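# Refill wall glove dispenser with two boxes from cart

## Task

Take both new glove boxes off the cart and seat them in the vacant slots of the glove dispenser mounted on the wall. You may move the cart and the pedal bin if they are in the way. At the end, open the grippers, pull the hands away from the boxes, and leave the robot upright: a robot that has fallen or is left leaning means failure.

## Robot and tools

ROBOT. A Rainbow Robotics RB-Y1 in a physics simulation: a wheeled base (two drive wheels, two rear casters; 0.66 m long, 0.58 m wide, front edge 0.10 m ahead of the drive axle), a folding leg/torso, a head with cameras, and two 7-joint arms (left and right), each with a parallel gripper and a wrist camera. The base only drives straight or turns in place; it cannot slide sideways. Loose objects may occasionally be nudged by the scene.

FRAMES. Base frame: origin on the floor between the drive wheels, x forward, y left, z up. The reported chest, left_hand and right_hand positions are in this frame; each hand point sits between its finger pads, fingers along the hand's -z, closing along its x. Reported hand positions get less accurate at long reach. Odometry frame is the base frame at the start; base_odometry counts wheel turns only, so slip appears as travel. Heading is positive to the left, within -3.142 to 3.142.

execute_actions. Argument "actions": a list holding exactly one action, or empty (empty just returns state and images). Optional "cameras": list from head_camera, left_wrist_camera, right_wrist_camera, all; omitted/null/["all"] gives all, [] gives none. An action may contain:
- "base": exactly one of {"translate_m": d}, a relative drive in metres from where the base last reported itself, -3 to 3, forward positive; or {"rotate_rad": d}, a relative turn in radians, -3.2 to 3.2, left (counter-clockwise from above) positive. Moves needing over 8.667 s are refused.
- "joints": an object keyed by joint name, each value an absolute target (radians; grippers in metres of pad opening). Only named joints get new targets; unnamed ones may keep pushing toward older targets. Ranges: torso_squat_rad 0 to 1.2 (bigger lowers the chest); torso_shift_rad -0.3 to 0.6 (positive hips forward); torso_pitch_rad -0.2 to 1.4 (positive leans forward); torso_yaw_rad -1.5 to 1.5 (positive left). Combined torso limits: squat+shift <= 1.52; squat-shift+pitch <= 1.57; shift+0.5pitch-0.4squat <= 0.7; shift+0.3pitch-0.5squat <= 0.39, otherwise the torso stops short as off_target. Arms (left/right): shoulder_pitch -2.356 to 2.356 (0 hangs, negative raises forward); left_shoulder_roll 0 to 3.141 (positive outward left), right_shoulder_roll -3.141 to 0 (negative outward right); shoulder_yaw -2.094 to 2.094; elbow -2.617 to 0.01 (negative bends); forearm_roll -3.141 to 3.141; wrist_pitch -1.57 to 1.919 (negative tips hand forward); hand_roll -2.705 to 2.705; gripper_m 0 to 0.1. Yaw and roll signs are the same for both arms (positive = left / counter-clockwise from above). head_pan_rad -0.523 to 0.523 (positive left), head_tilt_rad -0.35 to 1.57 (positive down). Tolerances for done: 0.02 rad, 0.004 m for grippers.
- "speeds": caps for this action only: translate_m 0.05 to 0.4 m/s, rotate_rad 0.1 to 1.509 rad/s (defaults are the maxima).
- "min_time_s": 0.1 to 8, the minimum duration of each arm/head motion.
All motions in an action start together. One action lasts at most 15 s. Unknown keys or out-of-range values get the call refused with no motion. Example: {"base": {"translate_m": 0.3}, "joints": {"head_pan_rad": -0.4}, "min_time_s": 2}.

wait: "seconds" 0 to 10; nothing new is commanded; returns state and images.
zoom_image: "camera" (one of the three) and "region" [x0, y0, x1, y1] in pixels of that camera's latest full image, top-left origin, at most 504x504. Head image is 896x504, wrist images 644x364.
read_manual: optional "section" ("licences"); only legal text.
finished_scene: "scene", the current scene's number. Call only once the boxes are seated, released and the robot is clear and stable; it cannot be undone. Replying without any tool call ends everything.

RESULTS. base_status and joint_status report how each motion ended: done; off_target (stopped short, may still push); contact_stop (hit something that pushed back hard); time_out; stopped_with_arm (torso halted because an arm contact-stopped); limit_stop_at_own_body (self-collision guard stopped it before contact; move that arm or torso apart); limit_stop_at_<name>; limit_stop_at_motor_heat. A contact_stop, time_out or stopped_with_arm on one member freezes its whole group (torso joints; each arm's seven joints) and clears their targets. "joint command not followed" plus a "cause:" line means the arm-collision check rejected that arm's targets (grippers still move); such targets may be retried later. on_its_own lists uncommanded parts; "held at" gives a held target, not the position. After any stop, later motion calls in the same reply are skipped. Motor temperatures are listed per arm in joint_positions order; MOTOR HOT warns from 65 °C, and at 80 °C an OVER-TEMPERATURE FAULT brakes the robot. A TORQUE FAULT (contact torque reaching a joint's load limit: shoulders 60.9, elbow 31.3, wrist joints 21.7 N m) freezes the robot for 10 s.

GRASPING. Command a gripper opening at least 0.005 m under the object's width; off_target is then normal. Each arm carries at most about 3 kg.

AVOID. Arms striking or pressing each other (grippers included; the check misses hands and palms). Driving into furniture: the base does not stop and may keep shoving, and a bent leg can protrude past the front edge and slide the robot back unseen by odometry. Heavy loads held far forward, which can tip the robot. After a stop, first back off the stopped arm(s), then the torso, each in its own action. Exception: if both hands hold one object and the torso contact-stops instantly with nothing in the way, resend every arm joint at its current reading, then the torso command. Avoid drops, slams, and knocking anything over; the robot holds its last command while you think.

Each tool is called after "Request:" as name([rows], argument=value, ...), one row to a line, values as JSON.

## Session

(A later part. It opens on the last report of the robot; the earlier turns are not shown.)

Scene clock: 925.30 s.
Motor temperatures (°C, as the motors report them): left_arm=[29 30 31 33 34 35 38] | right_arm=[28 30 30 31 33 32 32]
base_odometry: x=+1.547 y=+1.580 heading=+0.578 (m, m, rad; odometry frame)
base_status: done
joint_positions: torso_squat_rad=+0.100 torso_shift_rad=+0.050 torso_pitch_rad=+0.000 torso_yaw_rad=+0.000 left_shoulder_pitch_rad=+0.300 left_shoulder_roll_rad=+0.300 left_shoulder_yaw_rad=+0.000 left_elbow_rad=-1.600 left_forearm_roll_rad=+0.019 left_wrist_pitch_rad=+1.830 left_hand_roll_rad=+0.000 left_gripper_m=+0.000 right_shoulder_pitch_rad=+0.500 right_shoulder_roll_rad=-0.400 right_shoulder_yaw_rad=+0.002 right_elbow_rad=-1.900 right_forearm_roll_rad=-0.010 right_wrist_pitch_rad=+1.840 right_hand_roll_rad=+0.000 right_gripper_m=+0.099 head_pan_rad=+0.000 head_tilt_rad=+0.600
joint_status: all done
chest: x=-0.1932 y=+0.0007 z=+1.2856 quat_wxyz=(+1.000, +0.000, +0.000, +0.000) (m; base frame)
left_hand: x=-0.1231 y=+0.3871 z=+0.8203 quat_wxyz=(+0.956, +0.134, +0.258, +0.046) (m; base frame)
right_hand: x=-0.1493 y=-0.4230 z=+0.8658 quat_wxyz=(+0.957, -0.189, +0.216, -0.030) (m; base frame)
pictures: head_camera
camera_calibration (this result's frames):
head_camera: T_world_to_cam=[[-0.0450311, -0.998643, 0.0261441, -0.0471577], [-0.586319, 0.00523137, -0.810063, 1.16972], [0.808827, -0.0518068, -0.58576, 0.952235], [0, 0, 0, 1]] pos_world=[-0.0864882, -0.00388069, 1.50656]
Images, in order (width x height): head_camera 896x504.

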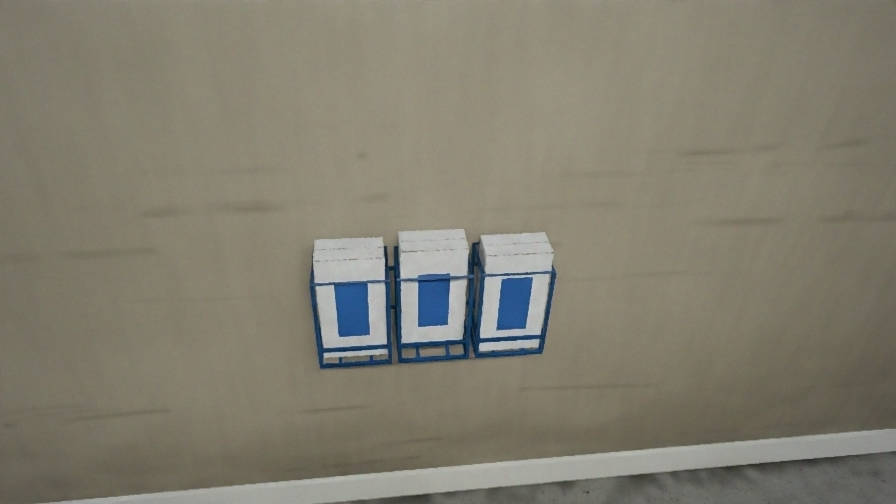

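Request:
execute_actions([
  {"joints":{"torso_squat_rad":0.35,"torso_yaw_rad":-0.29,"left_shoulder_pitch_rad":-0.95,"left_shoulder_roll_rad":0,"left_elbow_rad":-0.98,"left_hand_roll_rad":0.55,"left_gripper_m":0.1,"head_pan_rad":0.3,"head_tilt_rad":0.95}},
], cameras=[])

Request:
execute_actions([
  {"base":{"translate_m":0.52},"speeds":{"translate_m":0.25}},
], cameras=[])

Request:
execute_actions([
  {"joints":{"torso_squat_rad":0.62,"torso_shift_rad":0.06}},
], cameras=["head_camera","left_wrist_camera"])

Scene clock: 938.10 s.
Motor temperatures (°C, as the motors report them): left_arm=[28 30 31 33 34 35 38] | right_arm=[28 30 30 31 33 32 32]
base_odometry: x=+1.547 y=+1.580 heading=+0.578 (m, m, rad; odometry frame)
base_status: not commanded
joint_positions: torso_squat_rad=+0.350 torso_shift_rad=+0.050 torso_pitch_rad=+0.000 torso_yaw_rad=-0.290 left_shoulder_pitch_rad=-0.950 left_shoulder_roll_rad=+0.000 left_shoulder_yaw_rad=+0.000 left_elbow_rad=-0.980 left_forearm_roll_rad=+0.019 left_wrist_pitch_rad=+1.830 left_hand_roll_rad=+0.550 left_gripper_m=+0.100 right_shoulder_pitch_rad=+0.500 right_shoulder_roll_rad=-0.400 right_shoulder_yaw_rad=+0.002 right_elbow_rad=-1.900 right_forearm_roll_rad=-0.010 right_wrist_pitch_rad=+1.840 right_hand_roll_rad=+0.000 right_gripper_m=+0.099 head_pan_rad=+0.300 head_tilt_rad=+0.950
joint_status: all done
chest: x=-0.1953 y=+0.0007 z=+1.2467 quat_wxyz=(+0.990, +0.000, +0.000, -0.144) (m; base frame)
left_hand: x=+0.3049 y=-0.0224 z=+0.9909 quat_wxyz=(+0.998, +0.041, -0.044, -0.016) (m; base frame)
right_hand: x=-0.2742 y=-0.4179 z=+0.8269 quat_wxyz=(+0.943, -0.155, +0.241, -0.168) (m; base frame)
pictures: none
No camera images: the call's "cameras" was empty. Leave "cameras" out to get every camera's image.

Scene clock: 941.43 s.
Motor temperatures (°C, as the motors report them): left_arm=[29 29 31 33 34 35 38] | right_arm=[28 30 30 31 33 32 32]
base_odometry: x=+1.983 y=+1.864 heading=+0.577 (m, m, rad; odometry frame)
base_status: done
joint_positions: torso_squat_rad=+0.350 torso_shift_rad=+0.050 torso_pitch_rad=+0.000 torso_yaw_rad=-0.290 left_shoulder_pitch_rad=-0.950 left_shoulder_roll_rad=+0.000 left_shoulder_yaw_rad=+0.000 left_elbow_rad=-0.980 left_forearm_roll_rad=+0.019 left_wrist_pitch_rad=+1.830 left_hand_roll_rad=+0.550 left_gripper_m=+0.100 right_shoulder_pitch_rad=+0.500 right_shoulder_roll_rad=-0.400 right_shoulder_yaw_rad=+0.002 right_elbow_rad=-1.900 right_forearm_roll_rad=-0.010 right_wrist_pitch_rad=+1.840 right_hand_roll_rad=+0.000 right_gripper_m=+0.099 head_pan_rad=+0.300 head_tilt_rad=+0.950
joint_status: not commanded
chest: x=-0.1952 y=+0.0007 z=+1.2467 quat_wxyz=(+0.990, +0.000, +0.000, -0.144) (m; base frame)
left_hand: x=+0.3049 y=-0.0223 z=+0.9908 quat_wxyz=(+0.998, +0.041, -0.044, -0.016) (m; base frame)
right_hand: x=-0.2742 y=-0.4179 z=+0.8270 quat_wxyz=(+0.943, -0.155, +0.241, -0.168) (m; base frame)
pictures: none
No camera images: the call's "cameras" was empty. Leave "cameras" out to get every camera's image.

Scene clock: 943.13 s.
Motor temperatures (°C, as the motors report them): left_arm=[29 29 31 33 34 35 38] | right_arm=[28 30 30 31 33 32 32]
base_odometry: x=+1.983 y=+1.864 heading=+0.577 (m, m, rad; odometry frame)
base_status: not commanded
joint_positions: torso_squat_rad=+0.620 torso_shift_rad=+0.060 torso_pitch_rad=+0.000 torso_yaw_rad=-0.290 left_shoulder_pitch_rad=-0.950 left_shoulder_roll_rad=+0.000 left_shoulder_yaw_rad=+0.000 left_elbow_rad=-0.980 left_forearm_roll_rad=+0.019 left_wrist_pitch_rad=+1.830 left_hand_roll_rad=+0.550 left_gripper_m=+0.100 right_shoulder_pitch_rad=+0.500 right_shoulder_roll_rad=-0.400 right_shoulder_yaw_rad=+0.002 right_elbow_rad=-1.900 right_forearm_roll_rad=-0.009 right_wrist_pitch_rad=+1.840 right_hand_roll_rad=+0.000 right_gripper_m=+0.099 head_pan_rad=+0.300 head_tilt_rad=+0.950
joint_status: all done
chest: x=-0.1940 y=+0.0006 z=+1.1586 quat_wxyz=(+0.990, +0.000, +0.000, -0.144) (m; base frame)
left_hand: x=+0.3062 y=-0.0224 z=+0.9029 quat_wxyz=(+0.998, +0.041, -0.044, -0.016) (m; base frame)
right_hand: x=-0.2730 y=-0.4180 z=+0.7389 quat_wxyz=(+0.943, -0.155, +0.241, -0.168) (m; base frame)
pictures: head_camera, left_wrist_camera
camera_calibration (this result's frames):
head_camera: T_world_to_cam=[[-0.0235031, -0.998921, 0.0400477, -0.0654575], [-0.828388, -0.00296613, -0.560147, 0.684441], [0.559661, -0.0463402, -0.827425, 1.16424], [0, 0, 0, 1]] pos_world=[-0.0861347, -0.00940572, 1.34933]
left_wrist_camera: T_world_to_cam=[[0.994277, -0.0449629, 0.0969071, -0.39281], [-0.0941661, -0.797265, 0.59624, -0.502353], [0.0504519, -0.601953, -0.796936, 0.78067], [0, 0, 0, 1]] pos_world=[0.303872, 0.0517564, 0.959733]
Images, in order (width x height): head_camera 896x504, left_wrist_camera 644x364.

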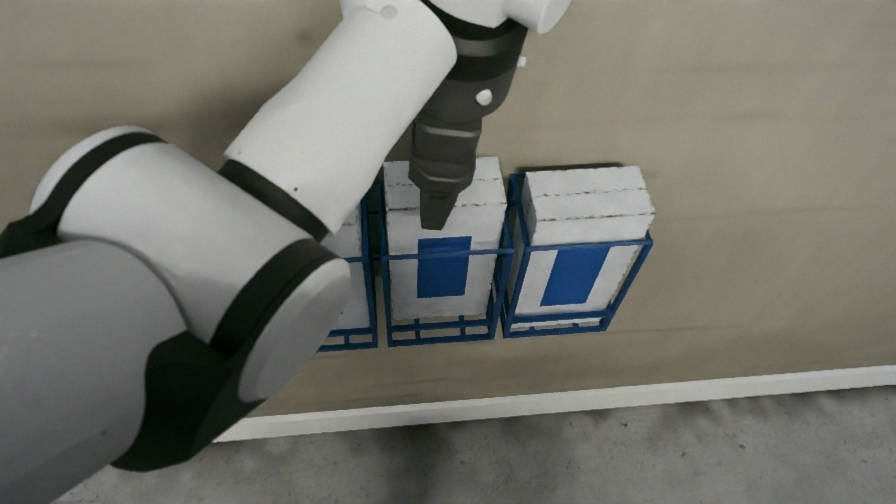

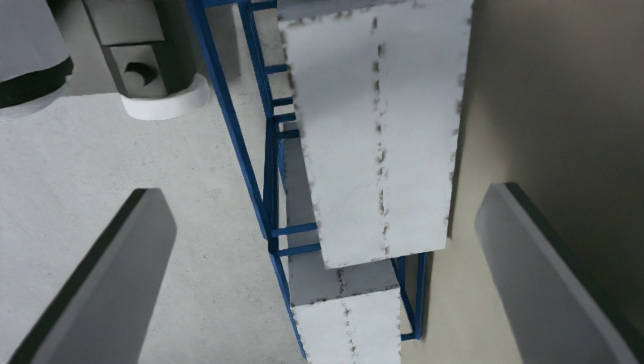

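Request:
execute_actions([
  {"joints":{"torso_squat_rad":0.69,"torso_shift_rad":0.063}},
], cameras=[])

Request:
execute_actions([
  {"joints":{"left_gripper_m":0.055}},
], cameras=[])

Request:
execute_actions([
  {"joints":{"torso_squat_rad":0.62}},
], cameras=[])

Request:
execute_actions([
  {"joints":{"left_wrist_pitch_rad":1.77},"min_time_s":1.5},
], cameras=["head_camera","left_wrist_camera"])

Scene clock: 949.93 s.
Motor temperatures (°C, as the motors report them): left_arm=[29 29 31 33 34 34 38] | right_arm=[28 30 30 31 33 32 32]
base_odometry: x=+1.983 y=+1.864 heading=+0.577 (m, m, rad; odometry frame)
base_status: not commanded
joint_positions: torso_squat_rad=+0.690 torso_shift_rad=+0.063 torso_pitch_rad=+0.000 torso_yaw_rad=-0.290 left_shoulder_pitch_rad=-0.950 left_shoulder_roll_rad=+0.000 left_shoulder_yaw_rad=+0.000 left_elbow_rad=-0.980 left_forearm_roll_rad=+0.019 left_wrist_pitch_rad=+1.830 left_hand_roll_rad=+0.550 left_gripper_m=+0.100 right_shoulder_pitch_rad=+0.500 right_shoulder_roll_rad=-0.400 right_shoulder_yaw_rad=+0.002 right_elbow_rad=-1.900 right_forearm_roll_rad=-0.010 right_wrist_pitch_rad=+1.840 right_hand_roll_rad=+0.000 right_gripper_m=+0.099 head_pan_rad=+0.300 head_tilt_rad=+0.950
joint_status: all done
chest: x=-0.1942 y=+0.0006 z=+1.1287 quat_wxyz=(+0.990, +0.000, +0.000, -0.144) (m; base frame)
left_hand: x=+0.3060 y=-0.0224 z=+0.8730 quat_wxyz=(+0.998, +0.041, -0.044, -0.016) (m; base frame)
right_hand: x=-0.2731 y=-0.4180 z=+0.7090 quat_wxyz=(+0.943, -0.155, +0.241, -0.168) (m; base frame)
pictures: none
No camera images: the call's "cameras" was empty. Leave "cameras" out to get every camera's image.

Scene clock: 950.87 s.
Motor temperatures (°C, as the motors report them): left_arm=[29 29 31 33 34 34 38] | right_arm=[28 30 30 31 33 32 32]
base_odometry: x=+1.983 y=+1.864 heading=+0.577 (m, m, rad; odometry frame)
base_status: not commanded
joint_positions: torso_squat_rad=+0.690 torso_shift_rad=+0.063 torso_pitch_rad=+0.000 torso_yaw_rad=-0.290 left_shoulder_pitch_rad=-0.950 left_shoulder_roll_rad=+0.000 left_shoulder_yaw_rad=+0.000 left_elbow_rad=-0.980 left_forearm_roll_rad=+0.019 left_wrist_pitch_rad=+1.830 left_hand_roll_rad=+0.550 left_gripper_m=+0.055 right_shoulder_pitch_rad=+0.500 right_shoulder_roll_rad=-0.400 right_shoulder_yaw_rad=+0.002 right_elbow_rad=-1.900 right_forearm_roll_rad=-0.010 right_wrist_pitch_rad=+1.840 right_hand_roll_rad=+0.000 right_gripper_m=+0.099 head_pan_rad=+0.300 head_tilt_rad=+0.950
joint_status: all done
chest: x=-0.1942 y=+0.0006 z=+1.1287 quat_wxyz=(+0.990, +0.000, +0.000, -0.144) (m; base frame)
left_hand: x=+0.3060 y=-0.0224 z=+0.8730 quat_wxyz=(+0.998, +0.041, -0.044, -0.016) (m; base frame)
right_hand: x=-0.2731 y=-0.4180 z=+0.7090 quat_wxyz=(+0.943, -0.155, +0.241, -0.168) (m; base frame)
pictures: none
No camera images: the call's "cameras" was empty. Leave "cameras" out to get every camera's image.

Scene clock: 951.83 s.
Motor temperatures (°C, as the motors report them): left_arm=[29 29 31 33 34 34 38] | right_arm=[28 30 30 31 33 32 32]
base_odometry: x=+1.983 y=+1.864 heading=+0.577 (m, m, rad; odometry frame)
base_status: not commanded
joint_positions: torso_squat_rad=+0.620 torso_shift_rad=+0.063 torso_pitch_rad=+0.000 torso_yaw_rad=-0.290 left_shoulder_pitch_rad=-0.950 left_shoulder_roll_rad=+0.000 left_shoulder_yaw_rad=+0.000 left_elbow_rad=-0.980 left_forearm_roll_rad=+0.019 left_wrist_pitch_rad=+1.830 left_hand_roll_rad=+0.550 left_gripper_m=+0.055 right_shoulder_pitch_rad=+0.500 right_shoulder_roll_rad=-0.400 right_shoulder_yaw_rad=+0.002 right_elbow_rad=-1.900 right_forearm_roll_rad=-0.010 right_wrist_pitch_rad=+1.840 right_hand_roll_rad=+0.000 right_gripper_m=+0.099 head_pan_rad=+0.300 head_tilt_rad=+0.950
joint_status: all done
chest: x=-0.1921 y=+0.0006 z=+1.1585 quat_wxyz=(+0.990, +0.000, +0.000, -0.144) (m; base frame)
left_hand: x=+0.3080 y=-0.0224 z=+0.9026 quat_wxyz=(+0.998, +0.041, -0.044, -0.016) (m; base frame)
right_hand: x=-0.2712 y=-0.4180 z=+0.7388 quat_wxyz=(+0.943, -0.155, +0.241, -0.168) (m; base frame)
pictures: none
No camera images: the call's "cameras" was empty. Leave "cameras" out to get every camera's image.

Scene clock: 953.63 s.
Motor temperatures (°C, as the motors report them): left_arm=[29 29 31 33 34 34 38] | right_arm=[28 30 30 31 33 32 32]
base_odometry: x=+1.983 y=+1.864 heading=+0.577 (m, m, rad; odometry frame)
base_status: not commanded
joint_positions: torso_squat_rad=+0.620 torso_shift_rad=+0.063 torso_pitch_rad=+0.000 torso_yaw_rad=-0.290 left_shoulder_pitch_rad=-0.950 left_shoulder_roll_rad=+0.000 left_shoulder_yaw_rad=+0.000 left_elbow_rad=-0.980 left_forearm_roll_rad=+0.019 left_wrist_pitch_rad=+1.770 left_hand_roll_rad=+0.550 left_gripper_m=+0.055 right_shoulder_pitch_rad=+0.500 right_shoulder_roll_rad=-0.400 right_shoulder_yaw_rad=+0.002 right_elbow_rad=-1.900 right_forearm_roll_rad=-0.010 right_wrist_pitch_rad=+1.840 right_hand_roll_rad=+0.000 right_gripper_m=+0.099 head_pan_rad=+0.300 head_tilt_rad=+0.950
joint_status: all done
chest: x=-0.1921 y=+0.0006 z=+1.1585 quat_wxyz=(+0.990, +0.000, +0.000, -0.144) (m; base frame)
left_hand: x=+0.3193 y=-0.0300 z=+0.9034 quat_wxyz=(+0.997, +0.025, -0.069, -0.018) (m; base frame)
right_hand: x=-0.2713 y=-0.4180 z=+0.7388 quat_wxyz=(+0.943, -0.155, +0.241, -0.168) (m; base frame)
pictures: head_camera, left_wrist_camera
camera_calibration (this result's frames):
head_camera: T_world_to_cam=[[-0.0234867, -0.998921, 0.0400564, -0.065416], [-0.828589, -0.00296804, -0.55985, 0.685518], [0.559365, -0.0463393, -0.827625, 1.16327], [0, 0, 0, 1]] pos_world=[-0.0842192, -0.00940552, 1.34916]
left_wrist_camera: T_world_to_cam=[[0.987978, -0.047893, 0.146988, -0.44959], [-0.129347, -0.776827, 0.616286, -0.513733], [0.0846688, -0.62789, -0.773683, 0.743105], [0, 0, 0, 1]] pos_world=[0.314818, 0.0459738, 0.957619]
Images, in order (width x height): head_camera 896x504, left_wrist_camera 644x364.

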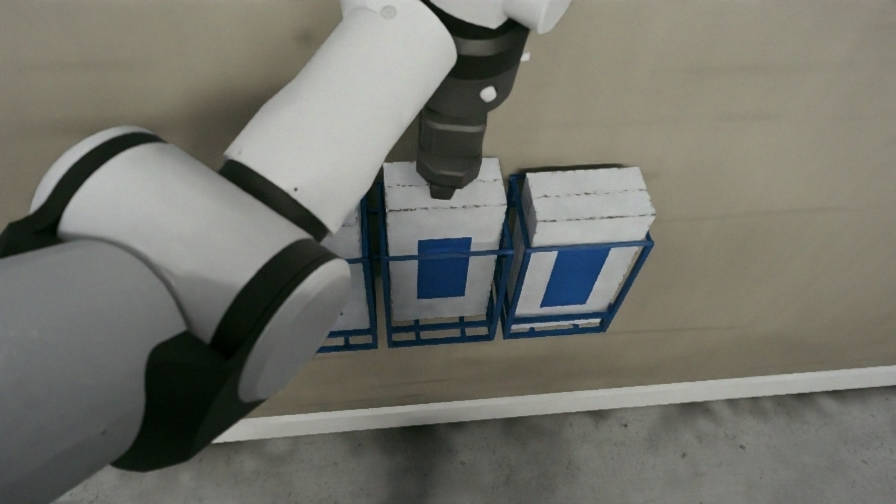

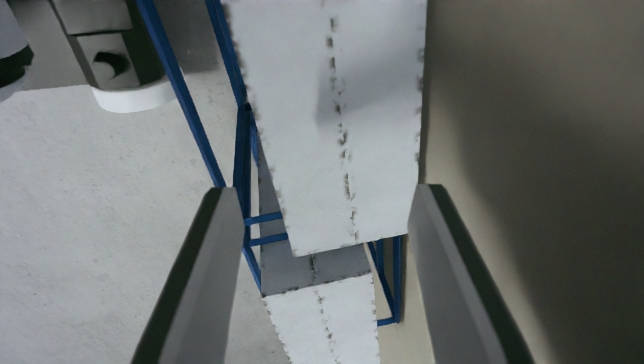

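Request:
execute_actions([
  {"joints":{"left_wrist_pitch_rad":1.81,"left_gripper_m":0.1},"min_time_s":1},
], cameras=[])

Request:
execute_actions([
  {"joints":{"torso_squat_rad":0.75,"torso_shift_rad":0.066}},
], cameras=["head_camera","left_wrist_camera"])

Scene clock: 961.20 s.
Motor temperatures (°C, as the motors report them): left_arm=[29 29 31 33 34 34 38] | right_arm=[28 30 30 31 33 32 32]
base_odometry: x=+1.983 y=+1.864 heading=+0.577 (m, m, rad; odometry frame)
base_status: not commanded
joint_positions: torso_squat_rad=+0.620 torso_shift_rad=+0.063 torso_pitch_rad=+0.000 torso_yaw_rad=-0.290 left_shoulder_pitch_rad=-0.950 left_shoulder_roll_rad=+0.000 left_shoulder_yaw_rad=+0.000 left_elbow_rad=-0.980 left_forearm_roll_rad=+0.019 left_wrist_pitch_rad=+1.810 left_hand_roll_rad=+0.550 left_gripper_m=+0.100 right_shoulder_pitch_rad=+0.500 right_shoulder_roll_rad=-0.400 right_shoulder_yaw_rad=+0.002 right_elbow_rad=-1.900 right_forearm_roll_rad=-0.010 right_wrist_pitch_rad=+1.840 right_hand_roll_rad=+0.000 right_gripper_m=+0.099 head_pan_rad=+0.300 head_tilt_rad=+0.950
joint_status: all done
chest: x=-0.1921 y=+0.0006 z=+1.1585 quat_wxyz=(+0.990, +0.000, +0.000, -0.144) (m; base frame)
left_hand: x=+0.3118 y=-0.0250 z=+0.9027 quat_wxyz=(+0.998, +0.036, -0.053, -0.017) (m; base frame)
right_hand: x=-0.2713 y=-0.4180 z=+0.7388 quat_wxyz=(+0.943, -0.155, +0.241, -0.168) (m; base frame)
pictures: none
No camera images: the call's "cameras" was empty. Leave "cameras" out to get every camera's image.

Scene clock: 962.40 s.
Motor temperatures (°C, as the motors report them): left_arm=[29 29 31 33 34 34 38] | right_arm=[28 30 30 31 33 32 32]
base_odometry: x=+1.983 y=+1.864 heading=+0.577 (m, m, rad; odometry frame)
base_status: not commanded
joint_positions: torso_squat_rad=+0.750 torso_shift_rad=+0.066 torso_pitch_rad=-0.001 torso_yaw_rad=-0.290 left_shoulder_pitch_rad=-0.952 left_shoulder_roll_rad=+0.000 left_shoulder_yaw_rad=+0.000 left_elbow_rad=-0.981 left_forearm_roll_rad=+0.018 left_wrist_pitch_rad=+1.810 left_hand_roll_rad=+0.550 left_gripper_m=+0.100 right_shoulder_pitch_rad=+0.500 right_shoulder_roll_rad=-0.400 right_shoulder_yaw_rad=+0.002 right_elbow_rad=-1.900 right_forearm_roll_rad=-0.010 right_wrist_pitch_rad=+1.840 right_hand_roll_rad=+0.000 right_gripper_m=+0.099 head_pan_rad=+0.300 head_tilt_rad=+0.950
joint_status: all done
chest: x=-0.1946 y=+0.0006 z=+1.1010 quat_wxyz=(+0.990, +0.000, +0.000, -0.144) (m; base frame)
left_hand: x=+0.3103 y=-0.0254 z=+0.8470 quat_wxyz=(+0.998, +0.035, -0.055, -0.017) (m; base frame)
right_hand: x=-0.2734 y=-0.4180 z=+0.6812 quat_wxyz=(+0.943, -0.155, +0.241, -0.168) (m; base frame)
pictures: head_camera, left_wrist_camera
camera_calibration (this result's frames):
head_camera: T_world_to_cam=[[-0.0235203, -0.998921, 0.0400353, -0.0632071], [-0.828092, -0.00296939, -0.560585, 0.652162], [0.560099, -0.046338, -0.827129, 1.11666], [0, 0, 0, 1]] pos_world=[-0.0868793, -0.00945839, 1.29175]
left_wrist_camera: T_world_to_cam=[[0.991946, -0.0464775, 0.117826, -0.408702], [-0.108699, -0.789905, 0.603519, -0.472511], [0.0650217, -0.611466, -0.788595, 0.722274], [0, 0, 0, 1]] pos_world=[0.307086, 0.0494115, 0.902906]
Images, in order (width x height): head_camera 896x504, left_wrist_camera 644x364.

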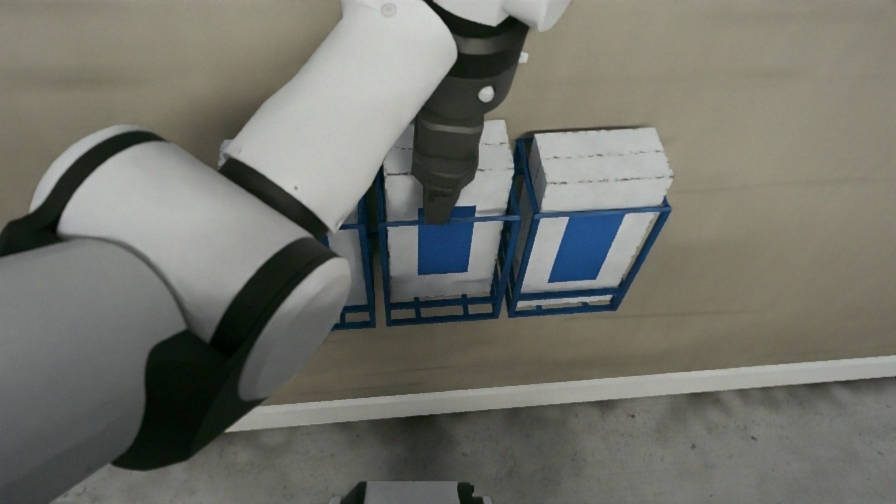

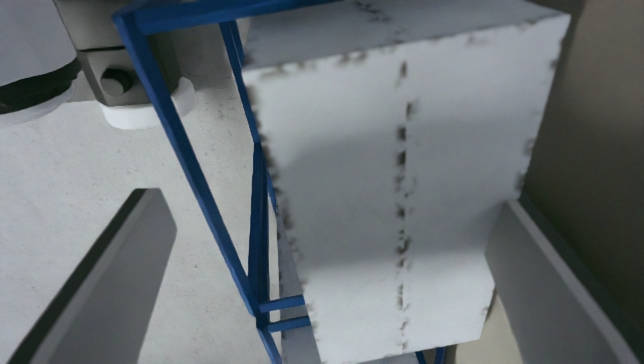

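Request:
execute_actions([
  {"joints":{"torso_squat_rad":0.66}},
], cameras=[])

Request:
execute_actions([
  {"base":{"translate_m":0.014},"speeds":{"translate_m":0.05}},
], cameras=[])

Request:
execute_actions([
  {"joints":{"torso_squat_rad":0.74}},
], cameras=[])

Request:
execute_actions([
  {"joints":{"left_gripper_m":0.055}},
], cameras=["head_camera","left_wrist_camera"])

Scene clock: 970.83 s.
Motor temperatures (°C, as the motors report them): left_arm=[29 29 31 33 34 34 38] | right_arm=[28 30 30 31 33 32 32]
base_odometry: x=+1.983 y=+1.864 heading=+0.577 (m, m, rad; odometry frame)
base_status: not commanded
joint_positions: torso_squat_rad=+0.660 torso_shift_rad=+0.066 torso_pitch_rad=+0.000 torso_yaw_rad=-0.290 left_shoulder_pitch_rad=-0.951 left_shoulder_roll_rad=+0.000 left_shoulder_yaw_rad=+0.000 left_elbow_rad=-0.980 left_forearm_roll_rad=+0.019 left_wrist_pitch_rad=+1.810 left_hand_roll_rad=+0.550 left_gripper_m=+0.100 right_shoulder_pitch_rad=+0.500 right_shoulder_roll_rad=-0.400 right_shoulder_yaw_rad=+0.002 right_elbow_rad=-1.900 right_forearm_roll_rad=-0.010 right_wrist_pitch_rad=+1.840 right_hand_roll_rad=+0.000 right_gripper_m=+0.099 head_pan_rad=+0.300 head_tilt_rad=+0.950
joint_status: all done
chest: x=-0.1915 y=+0.0006 z=+1.1417 quat_wxyz=(+0.990, +0.000, +0.000, -0.144) (m; base frame)
left_hand: x=+0.3127 y=-0.0250 z=+0.8863 quat_wxyz=(+0.998, +0.036, -0.053, -0.017) (m; base frame)
right_hand: x=-0.2706 y=-0.4180 z=+0.7220 quat_wxyz=(+0.943, -0.155, +0.241, -0.168) (m; base frame)
pictures: none
No camera images: the call's "cameras" was empty. Leave "cameras" out to get every camera's image.

Scene clock: 981.20 s.
Motor temperatures (°C, as the motors report them): left_arm=[30 30 31 33 35 44 38] | right_arm=[28 30 30 31 33 32 32]
TORQUE FAULT: left_wrist_pitch_rad reached its load limit. The robot stopped for 10 seconds, dropped its targets and accepts commands again. The stop added 9.3 s to the call and to motion_time.
base_odometry: x=+1.994 y=+1.871 heading=+0.576 (m, m, rad; odometry frame)
base_status: done
joint_positions: torso_squat_rad=+0.660 torso_shift_rad=+0.065 torso_pitch_rad=-0.002 torso_yaw_rad=-0.290 left_shoulder_pitch_rad=-0.947 left_shoulder_roll_rad=-0.010 left_shoulder_yaw_rad=-0.001 left_elbow_rad=-0.978 left_forearm_roll_rad=+0.022 left_wrist_pitch_rad=+1.817 left_hand_roll_rad=+0.550 left_gripper_m=+0.094 right_shoulder_pitch_rad=+0.500 right_shoulder_roll_rad=-0.400 right_shoulder_yaw_rad=+0.002 right_elbow_rad=-1.900 right_forearm_roll_rad=-0.010 right_wrist_pitch_rad=+1.840 right_hand_roll_rad=+0.000 right_gripper_m=+0.099 head_pan_rad=+0.300 head_tilt_rad=+0.950
joint_status: not commanded
chest: x=-0.1929 y=+0.0006 z=+1.1416 quat_wxyz=(+0.990, +0.000, -0.001, -0.144) (m; base frame)
left_hand: x=+0.3056 y=-0.0285 z=+0.8842 quat_wxyz=(+0.998, +0.035, -0.046, -0.020) (m; base frame)
right_hand: x=-0.2710 y=-0.4180 z=+0.7218 quat_wxyz=(+0.943, -0.155, +0.240, -0.168) (m; base frame)
pictures: none
No camera images: the call's "cameras" was empty. Leave "cameras" out to get every camera's image.

not run: a stop came earlier in this reply.

not run: a stop came earlier in this reply.

Request:
execute_actions([
  {"base":{"translate_m":-0.008},"speeds":{"translate_m":0.05}},
], cameras=[])

Request:
execute_actions([
  {"joints":{"torso_squat_rad":0.73,"left_gripper_m":0.095}},
], cameras=["head_camera","left_wrist_camera"])

Scene clock: 989.10 s.
Motor temperatures (°C, as the motors report them): left_arm=[31 31 31 34 36 49 38] | right_arm=[28 30 30 31 33 32 32]
base_odometry: x=+1.988 y=+1.867 heading=+0.576 (m, m, rad; odometry frame)
base_status: done
joint_positions: torso_squat_rad=+0.660 torso_shift_rad=+0.066 torso_pitch_rad=-0.001 torso_yaw_rad=-0.290 left_shoulder_pitch_rad=-0.949 left_shoulder_roll_rad=-0.006 left_shoulder_yaw_rad=-0.001 left_elbow_rad=-0.979 left_forearm_roll_rad=+0.020 left_wrist_pitch_rad=+1.814 left_hand_roll_rad=+0.550 left_gripper_m=+0.099 right_shoulder_pitch_rad=+0.500 right_shoulder_roll_rad=-0.400 right_shoulder_yaw_rad=+0.002 right_elbow_rad=-1.900 right_forearm_roll_rad=-0.010 right_wrist_pitch_rad=+1.840 right_hand_roll_rad=+0.000 right_gripper_m=+0.099 head_pan_rad=+0.300 head_tilt_rad=+0.950
joint_status: not commanded
chest: x=-0.1920 y=+0.0006 z=+1.1417 quat_wxyz=(+0.990, +0.000, +0.000, -0.144) (m; base frame)
left_hand: x=+0.3087 y=-0.0271 z=+0.8848 quat_wxyz=(+0.998, +0.035, -0.049, -0.019) (m; base frame)
right_hand: x=-0.2707 y=-0.4180 z=+0.7219 quat_wxyz=(+0.943, -0.155, +0.241, -0.168) (m; base frame)
pictures: none
No camera images: the call's "cameras" was empty. Leave "cameras" out to get every camera's image.

Scene clock: 990.07 s.
Motor temperatures (°C, as the motors report them): left_arm=[31 31 31 34 36 49 38] | right_arm=[28 30 30 31 33 32 32]
base_odometry: x=+1.988 y=+1.867 heading=+0.576 (m, m, rad; odometry frame)
base_status: not commanded
joint_positions: torso_squat_rad=+0.730 torso_shift_rad=+0.066 torso_pitch_rad=-0.001 torso_yaw_rad=-0.290 left_shoulder_pitch_rad=-0.950 left_shoulder_roll_rad=-0.005 left_shoulder_yaw_rad=-0.001 left_elbow_rad=-0.980 left_forearm_roll_rad=+0.020 left_wrist_pitch_rad=+1.814 left_hand_roll_rad=+0.550 left_gripper_m=+0.095 right_shoulder_pitch_rad=+0.500 right_shoulder_roll_rad=-0.400 right_shoulder_yaw_rad=+0.002 right_elbow_rad=-1.900 right_forearm_roll_rad=-0.010 right_wrist_pitch_rad=+1.840 right_hand_roll_rad=+0.000 right_gripper_m=+0.099 head_pan_rad=+0.300 head_tilt_rad=+0.950
joint_status: all done
chest: x=-0.1939 y=+0.0006 z=+1.1104 quat_wxyz=(+0.990, +0.000, +0.000, -0.144) (m; base frame)
left_hand: x=+0.3078 y=-0.0270 z=+0.8545 quat_wxyz=(+0.998, +0.035, -0.050, -0.018) (m; base frame)
right_hand: x=-0.2727 y=-0.4180 z=+0.6907 quat_wxyz=(+0.943, -0.155, +0.241, -0.168) (m; base frame)
pictures: head_camera, left_wrist_camera
camera_calibration (this result's frames):
head_camera: T_world_to_cam=[[-0.0234582, -0.998921, 0.0400922, -0.063574], [-0.82823, -0.00304136, -0.56038, 0.657803], [0.559897, -0.0463511, -0.827265, 1.12416], [0, 0, 0, 1]] pos_world=[-0.0860959, -0.00939854, 1.30115]
left_wrist_camera: T_world_to_cam=[[0.992835, -0.0494983, 0.108762, -0.399746], [-0.105573, -0.789713, 0.604324, -0.480205], [0.0559774, -0.611477, -0.78928, 0.73077], [0, 0, 0, 1]] pos_world=[0.305279, 0.0478376, 0.910459]
Images, in order (width x height): head_camera 896x504, left_wrist_camera 644x364.

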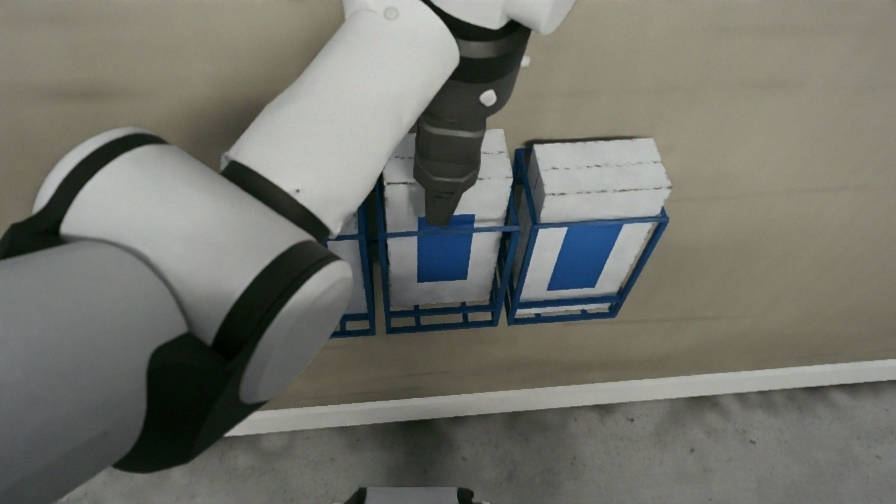

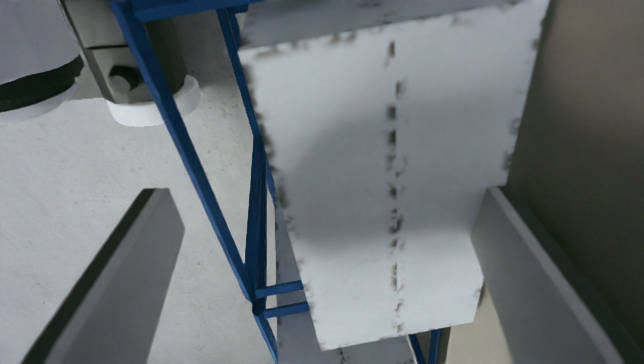

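Request:
execute_actions([
  {"joints":{"torso_squat_rad":0.45}},
], cameras=[])

Request:
execute_actions([
  {"base":{"translate_m":-0.3}},
], cameras=[])

Request:
execute_actions([
  {"joints":{"torso_squat_rad":1.0,"torso_shift_rad":0.1,"torso_yaw_rad":-0.3,"left_shoulder_pitch_rad":0.2,"left_shoulder_roll_rad":0.05,"left_shoulder_yaw_rad":-0.25,"left_elbow_rad":-1.5,"left_wrist_pitch_rad":-0.27,"left_hand_roll_rad":0,"left_forearm_roll_rad":0,"left_gripper_m":0,"head_pan_rad":0.3,"head_tilt_rad":0.7}},
], cameras=["head_camera","left_wrist_camera"])

Scene clock: 1010.10 s.
Motor temperatures (°C, as the motors report them): left_arm=[30 30 31 33 35 41 38] | right_arm=[28 30 30 31 33 32 32]
base_odometry: x=+1.988 y=+1.867 heading=+0.576 (m, m, rad; odometry frame)
base_status: not commanded
joint_positions: torso_squat_rad=+0.450 torso_shift_rad=+0.066 torso_pitch_rad=+0.000 torso_yaw_rad=-0.290 left_shoulder_pitch_rad=-0.947 left_shoulder_roll_rad=-0.008 left_shoulder_yaw_rad=-0.001 left_elbow_rad=-0.978 left_forearm_roll_rad=+0.021 left_wrist_pitch_rad=+1.815 left_hand_roll_rad=+0.550 left_gripper_m=+0.093 right_shoulder_pitch_rad=+0.500 right_shoulder_roll_rad=-0.400 right_shoulder_yaw_rad=+0.002 right_elbow_rad=-1.900 right_forearm_roll_rad=-0.010 right_wrist_pitch_rad=+1.840 right_hand_roll_rad=+0.000 right_gripper_m=+0.099 head_pan_rad=+0.300 head_tilt_rad=+0.950
joint_status: all done
chest: x=-0.1867 y=+0.0007 z=+1.2188 quat_wxyz=(+0.990, +0.000, +0.000, -0.144) (m; base frame)
left_hand: x=+0.3124 y=-0.0274 z=+0.9604 quat_wxyz=(+0.998, +0.035, -0.046, -0.019) (m; base frame)
right_hand: x=-0.2657 y=-0.4179 z=+0.7991 quat_wxyz=(+0.943, -0.155, +0.241, -0.168) (m; base frame)
pictures: none
No camera images: the call's "cameras" was empty. Leave "cameras" out to get every camera's image.

Scene clock: 1012.40 s.
Motor temperatures (°C, as the motors report them): left_arm=[30 30 31 33 35 40 38] | right_arm=[28 30 30 31 33 32 32]
base_odometry: x=+1.736 y=+1.703 heading=+0.573 (m, m, rad; odometry frame)
base_status: done
joint_positions: torso_squat_rad=+0.450 torso_shift_rad=+0.066 torso_pitch_rad=+0.000 torso_yaw_rad=-0.290 left_shoulder_pitch_rad=-0.949 left_shoulder_roll_rad=-0.005 left_shoulder_yaw_rad=-0.001 left_elbow_rad=-0.979 left_forearm_roll_rad=+0.020 left_wrist_pitch_rad=+1.814 left_hand_roll_rad=+0.550 left_gripper_m=+0.095 right_shoulder_pitch_rad=+0.500 right_shoulder_roll_rad=-0.400 right_shoulder_yaw_rad=+0.002 right_elbow_rad=-1.900 right_forearm_roll_rad=-0.010 right_wrist_pitch_rad=+1.840 right_hand_roll_rad=+0.000 right_gripper_m=+0.099 head_pan_rad=+0.300 head_tilt_rad=+0.950
joint_status: not commanded
chest: x=-0.1866 y=+0.0007 z=+1.2189 quat_wxyz=(+0.990, +0.000, +0.000, -0.144) (m; base frame)
left_hand: x=+0.3146 y=-0.0267 z=+0.9622 quat_wxyz=(+0.998, +0.036, -0.049, -0.018) (m; base frame)
right_hand: x=-0.2656 y=-0.4179 z=+0.7991 quat_wxyz=(+0.943, -0.155, +0.241, -0.168) (m; base frame)
pictures: none
No camera images: the call's "cameras" was empty. Leave "cameras" out to get every camera's image.

Scene clock: 1015.20 s.
Motor temperatures (°C, as the motors report them): left_arm=[30 30 31 33 35 40 38] | right_arm=[28 30 30 31 33 32 32]
base_odometry: x=+1.736 y=+1.703 heading=+0.573 (m, m, rad; odometry frame)
base_status: not commanded
joint_positions: torso_squat_rad=+1.000 torso_shift_rad=+0.100 torso_pitch_rad=+0.000 torso_yaw_rad=-0.300 left_shoulder_pitch_rad=+0.200 left_shoulder_roll_rad=+0.050 left_shoulder_yaw_rad=-0.250 left_elbow_rad=-1.500 left_forearm_roll_rad=+0.000 left_wrist_pitch_rad=-0.270 left_hand_roll_rad=+0.000 left_gripper_m=+0.000 right_shoulder_pitch_rad=+0.500 right_shoulder_roll_rad=-0.400 right_shoulder_yaw_rad=+0.002 right_elbow_rad=-1.900 right_forearm_roll_rad=-0.010 right_wrist_pitch_rad=+1.840 right_hand_roll_rad=+0.000 right_gripper_m=+0.099 head_pan_rad=+0.300 head_tilt_rad=+0.700
joint_status: all done
chest: x=-0.1904 y=+0.0004 z=+0.9663 quat_wxyz=(+0.989, +0.000, +0.000, -0.149) (m; base frame)
left_hand: x=+0.2705 y=+0.0043 z=+0.6733 quat_wxyz=(+0.684, -0.168, -0.688, -0.172) (m; base frame)
right_hand: x=-0.2735 y=-0.4173 z=+0.5465 quat_wxyz=(+0.942, -0.154, +0.242, -0.173) (m; base frame)
pictures: head_camera, left_wrist_camera
camera_calibration (this result's frames):
head_camera: T_world_to_cam=[[-0.0421769, -0.998643, 0.0305546, -0.0501299], [-0.664068, 0.00517112, -0.747654, 0.826207], [0.746481, -0.0518241, -0.663385, 0.843356], [0, 0, 0, 1]] pos_world=[-0.083006, -0.0106282, 1.17872]
left_wrist_camera: T_world_to_cam=[[-0.0201587, -0.0071837, 0.999771, -0.667567], [-0.936712, -0.349446, -0.0213981, 0.294282], [0.34952, -0.936929, 0.000315315, -0.000605757], [0, 0, 0, 1]] pos_world=[0.262412, 0.0974728, 0.673712]
Images, in order (width x height): head_camera 896x504, left_wrist_camera 644x364.

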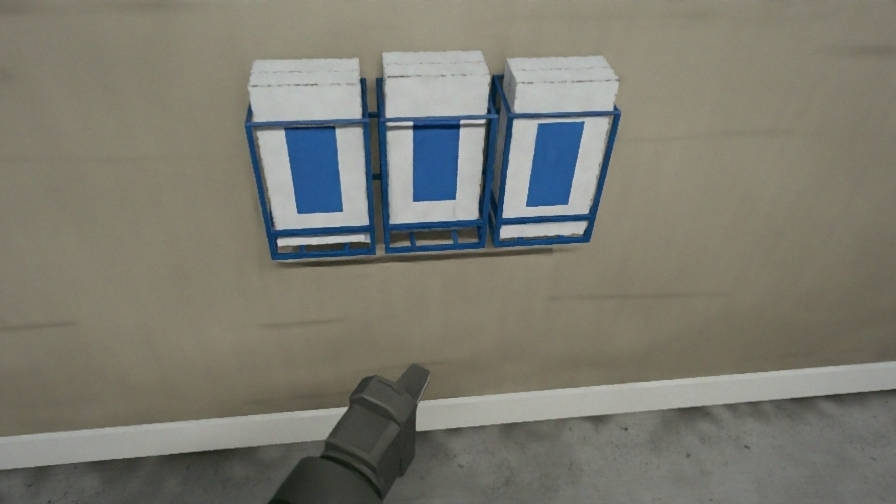

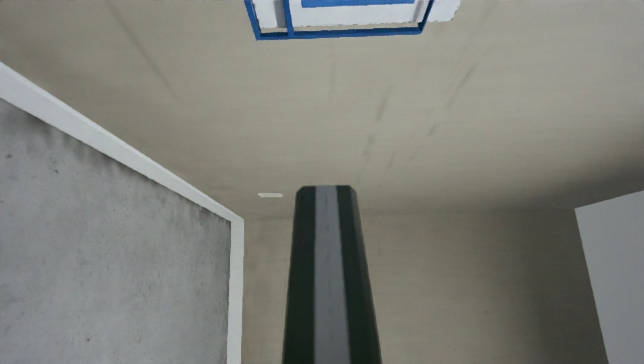

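Request:
execute_actions([
  {"joints":{"torso_squat_rad":1.05,"torso_yaw_rad":-0.37,"head_tilt_rad":0.85,"head_pan_rad":0.35},"base":{"translate_m":0.24},"speeds":{"translate_m":0.15}},
], cameras=["head_camera","left_wrist_camera"])

Scene clock: 1024.70 s.
Motor temperatures (°C, as the motors report them): left_arm=[29 30 31 33 34 38 38] | right_arm=[28 30 30 31 33 32 32]
base_odometry: x=+1.938 y=+1.833 heading=+0.572 (m, m, rad; odometry frame)
base_status: done
joint_positions: torso_squat_rad=+1.050 torso_shift_rad=+0.100 torso_pitch_rad=+0.000 torso_yaw_rad=-0.370 left_shoulder_pitch_rad=+0.200 left_shoulder_roll_rad=+0.050 left_shoulder_yaw_rad=-0.250 left_elbow_rad=-1.500 left_forearm_roll_rad=+0.000 left_wrist_pitch_rad=-0.270 left_hand_roll_rad=+0.000 left_gripper_m=+0.000 right_shoulder_pitch_rad=+0.500 right_shoulder_roll_rad=-0.400 right_shoulder_yaw_rad=+0.002 right_elbow_rad=-1.900 right_forearm_roll_rad=-0.010 right_wrist_pitch_rad=+1.840 right_hand_roll_rad=+0.000 right_gripper_m=+0.099 head_pan_rad=+0.350 head_tilt_rad=+0.850
joint_status: all done
chest: x=-0.1932 y=+0.0004 z=+0.9365 quat_wxyz=(+0.983, +0.000, +0.000, -0.184) (m; base frame)
left_hand: x=+0.2666 y=-0.0279 z=+0.6434 quat_wxyz=(+0.678, -0.192, -0.682, -0.196) (m; base frame)
right_hand: x=-0.3055 y=-0.4105 z=+0.5168 quat_wxyz=(+0.936, -0.146, +0.247, -0.206) (m; base frame)
pictures: head_camera, left_wrist_camera
camera_calibration (this result's frames):
head_camera: T_world_to_cam=[[-0.0572079, -0.997694, 0.0365337, -0.0602269], [-0.768224, 0.02062, -0.639849, 0.661368], [0.63762, -0.0646705, -0.767632, 0.925581], [0, 0, 0, 1]] pos_world=[-0.085536, -0.0138676, 1.13588]
left_wrist_camera: T_world_to_cam=[[-0.0203391, -0.0058087, 0.999776, -0.637906], [-0.958891, -0.282987, -0.0211514, 0.286399], [0.283046, -0.959106, 0.000185769, -0.0123139], [0, 0, 0, 1]] pos_world=[0.265136, 0.0655312, 0.643823]
Images, in order (width x height): head_camera 896x504, left_wrist_camera 644x364.

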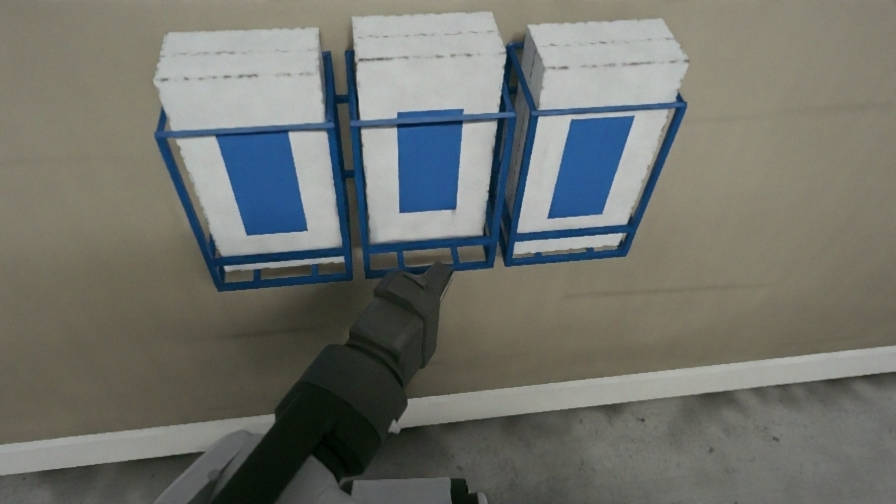

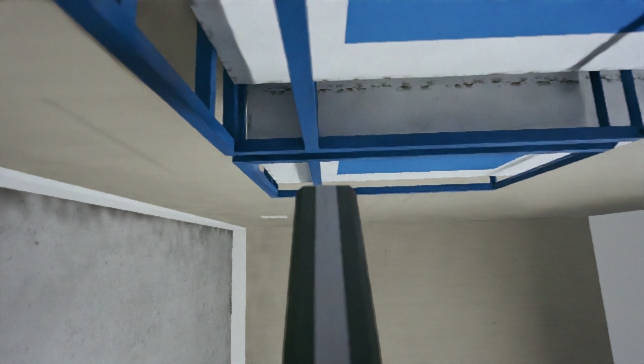

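Request:
execute_actions([
  {"joints":{"torso_squat_rad":1.0},"base":{"translate_m":0.04},"speeds":{"translate_m":0.05}},
], cameras=["head_camera","left_wrist_camera"])

Scene clock: 1034.03 s.
Motor temperatures (°C, as the motors report them): left_arm=[29 30 31 33 34 37 38] | right_arm=[28 30 30 31 33 32 32]
base_odometry: x=+1.971 y=+1.855 heading=+0.570 (m, m, rad; odometry frame)
base_status: done
joint_positions: torso_squat_rad=+1.000 torso_shift_rad=+0.100 torso_pitch_rad=+0.000 torso_yaw_rad=-0.370 left_shoulder_pitch_rad=+0.200 left_shoulder_roll_rad=+0.050 left_shoulder_yaw_rad=-0.250 left_elbow_rad=-1.500 left_forearm_roll_rad=+0.000 left_wrist_pitch_rad=-0.270 left_hand_roll_rad=+0.000 left_gripper_m=+0.000 right_shoulder_pitch_rad=+0.500 right_shoulder_roll_rad=-0.400 right_shoulder_yaw_rad=+0.002 right_elbow_rad=-1.900 right_forearm_roll_rad=-0.010 right_wrist_pitch_rad=+1.840 right_hand_roll_rad=+0.000 right_gripper_m=+0.099 head_pan_rad=+0.350 head_tilt_rad=+0.850
joint_status: all done
chest: x=-0.1902 y=+0.0004 z=+0.9663 quat_wxyz=(+0.983, +0.000, +0.000, -0.184) (m; base frame)
left_hand: x=+0.2696 y=-0.0279 z=+0.6731 quat_wxyz=(+0.678, -0.192, -0.682, -0.196) (m; base frame)
right_hand: x=-0.3026 y=-0.4105 z=+0.5466 quat_wxyz=(+0.936, -0.146, +0.247, -0.206) (m; base frame)
pictures: head_camera, left_wrist_camera
camera_calibration (this result's frames):
head_camera: T_world_to_cam=[[-0.0572112, -0.997694, 0.0365311, -0.0611162], [-0.768297, 0.0206315, -0.639762, 0.682623], [0.637532, -0.0646683, -0.767705, 0.946561], [0, 0, 0, 1]] pos_world=[-0.0825023, -0.0138463, 1.16563]
left_wrist_camera: T_world_to_cam=[[-0.0202417, -0.00581874, 0.999778, -0.667578], [-0.958897, -0.282971, -0.0210609, 0.289826], [0.283031, -0.959111, 0.000148233, -0.0131057], [0, 0, 0, 1]] pos_world=[0.268109, 0.065558, 0.673536]
Images, in order (width x height): head_camera 896x504, left_wrist_camera 644x364.

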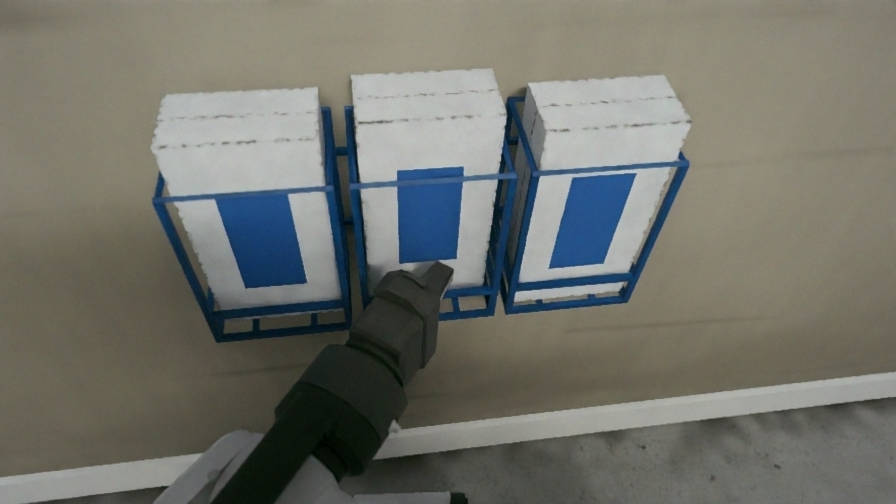

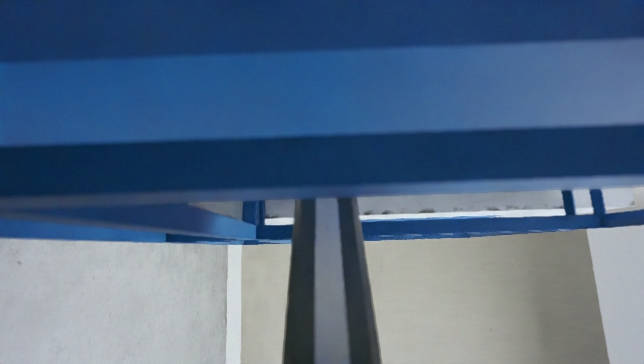

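Request:
execute_actions([
  {"base":{"translate_m":0.012},"speeds":{"translate_m":0.05}},
], cameras=["head_camera","left_wrist_camera"])

Scene clock: 1037.97 s.
Motor temperatures (°C, as the motors report them): left_arm=[29 30 31 33 34 37 38] | right_arm=[28 30 30 31 33 32 32]
base_odometry: x=+1.981 y=+1.862 heading=+0.569 (m, m, rad; odometry frame)
base_status: done
joint_positions: torso_squat_rad=+1.000 torso_shift_rad=+0.100 torso_pitch_rad=+0.000 torso_yaw_rad=-0.370 left_shoulder_pitch_rad=+0.200 left_shoulder_roll_rad=+0.050 left_shoulder_yaw_rad=-0.250 left_elbow_rad=-1.500 left_forearm_roll_rad=+0.000 left_wrist_pitch_rad=-0.270 left_hand_roll_rad=+0.000 left_gripper_m=+0.000 right_shoulder_pitch_rad=+0.500 right_shoulder_roll_rad=-0.400 right_shoulder_yaw_rad=+0.002 right_elbow_rad=-1.900 right_forearm_roll_rad=-0.010 right_wrist_pitch_rad=+1.840 right_hand_roll_rad=+0.000 right_gripper_m=+0.099 head_pan_rad=+0.350 head_tilt_rad=+0.850
joint_status: not commanded
chest: x=-0.1903 y=+0.0004 z=+0.9662 quat_wxyz=(+0.983, +0.000, +0.000, -0.184) (m; base frame)
left_hand: x=+0.2696 y=-0.0279 z=+0.6732 quat_wxyz=(+0.678, -0.192, -0.682, -0.196) (m; base frame)
right_hand: x=-0.3025 y=-0.4105 z=+0.5465 quat_wxyz=(+0.936, -0.146, +0.247, -0.206) (m; base frame)
pictures: head_camera, left_wrist_camera
camera_calibration (this result's frames):
head_camera: T_world_to_cam=[[-0.0572186, -0.997693, 0.0365238, -0.0611133], [-0.768215, 0.0206337, -0.639859, 0.682693], [0.63763, -0.06467, -0.767624, 0.94653], [0, 0, 0, 1]] pos_world=[-0.0825777, -0.0138466, 1.16564]
left_wrist_camera: T_world_to_cam=[[-0.0203523, -0.00583298, 0.999776, -0.667593], [-0.958895, -0.282971, -0.0211711, 0.289884], [0.283031, -0.959111, 0.000165909, -0.0131072], [0, 0, 0, 1]] pos_world=[0.268091, 0.0655634, 0.673583]
Images, in order (width x height): head_camera 896x504, left_wrist_camera 644x364.

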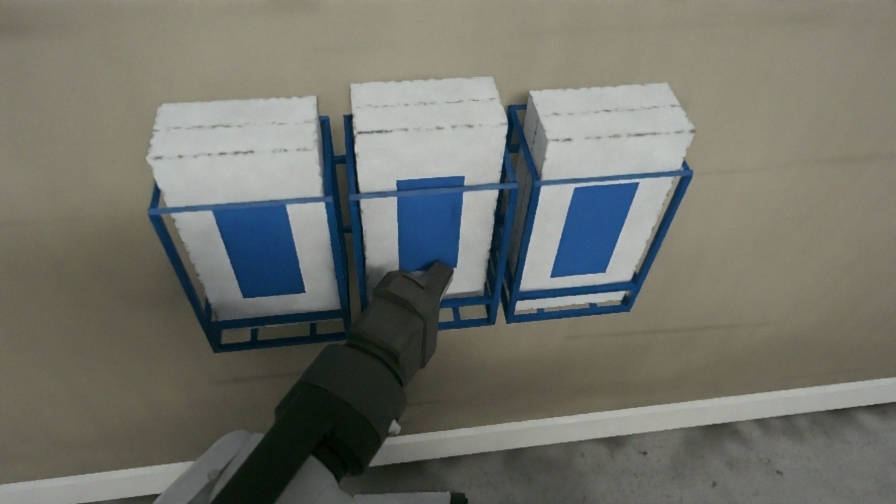

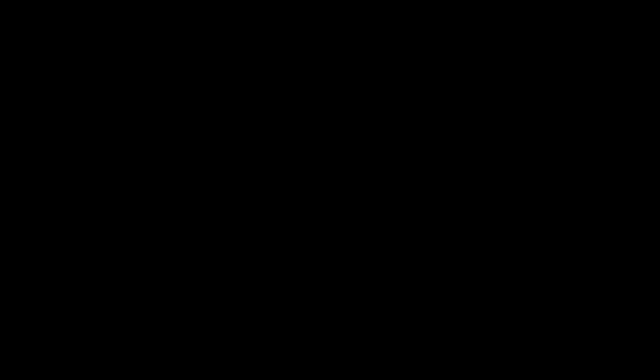

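Request:
execute_actions([
  {"base":{"translate_m":0.015},"speeds":{"translate_m":0.05}},
], cameras=["head_camera"])

Scene clock: 1041.87 s.
Motor temperatures (°C, as the motors report them): left_arm=[29 30 31 33 34 37 38] | right_arm=[28 30 30 31 33 32 32]
base_odometry: x=+1.993 y=+1.869 heading=+0.568 (m, m, rad; odometry frame)
base_status: done
joint_positions: torso_squat_rad=+1.000 torso_shift_rad=+0.100 torso_pitch_rad=-0.001 torso_yaw_rad=-0.370 left_shoulder_pitch_rad=+0.203 left_shoulder_roll_rad=+0.049 left_shoulder_yaw_rad=-0.253 left_elbow_rad=-1.500 left_forearm_roll_rad=+0.000 left_wrist_pitch_rad=-0.270 left_hand_roll_rad=+0.000 left_gripper_m=+0.000 right_shoulder_pitch_rad=+0.500 right_shoulder_roll_rad=-0.400 right_shoulder_yaw_rad=+0.002 right_elbow_rad=-1.900 right_forearm_roll_rad=-0.010 right_wrist_pitch_rad=+1.840 right_hand_roll_rad=+0.000 right_gripper_m=+0.099 head_pan_rad=+0.350 head_tilt_rad=+0.850
joint_status: not commanded
chest: x=-0.1906 y=+0.0004 z=+0.9662 quat_wxyz=(+0.983, +0.000, +0.000, -0.184) (m; base frame)
left_hand: x=+0.2676 y=-0.0286 z=+0.6718 quat_wxyz=(+0.679, -0.193, -0.680, -0.197) (m; base frame)
right_hand: x=-0.3026 y=-0.4105 z=+0.5465 quat_wxyz=(+0.936, -0.146, +0.247, -0.206) (m; base frame)
pictures: head_camera
camera_calibration (this result's frames):
head_camera: T_world_to_cam=[[-0.0572225, -0.997694, 0.0364958, -0.061103], [-0.7679, 0.0206228, -0.640237, 0.68287], [0.638008, -0.0646611, -0.76731, 0.946468], [0, 0, 0, 1]] pos_world=[-0.0829748, -0.0138452, 1.16566]
Images, in order (width x height): head_camera 896x504.

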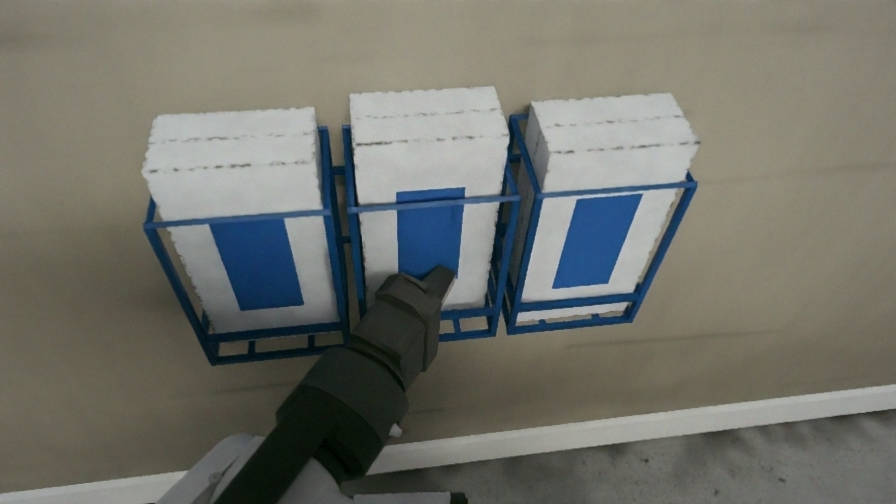

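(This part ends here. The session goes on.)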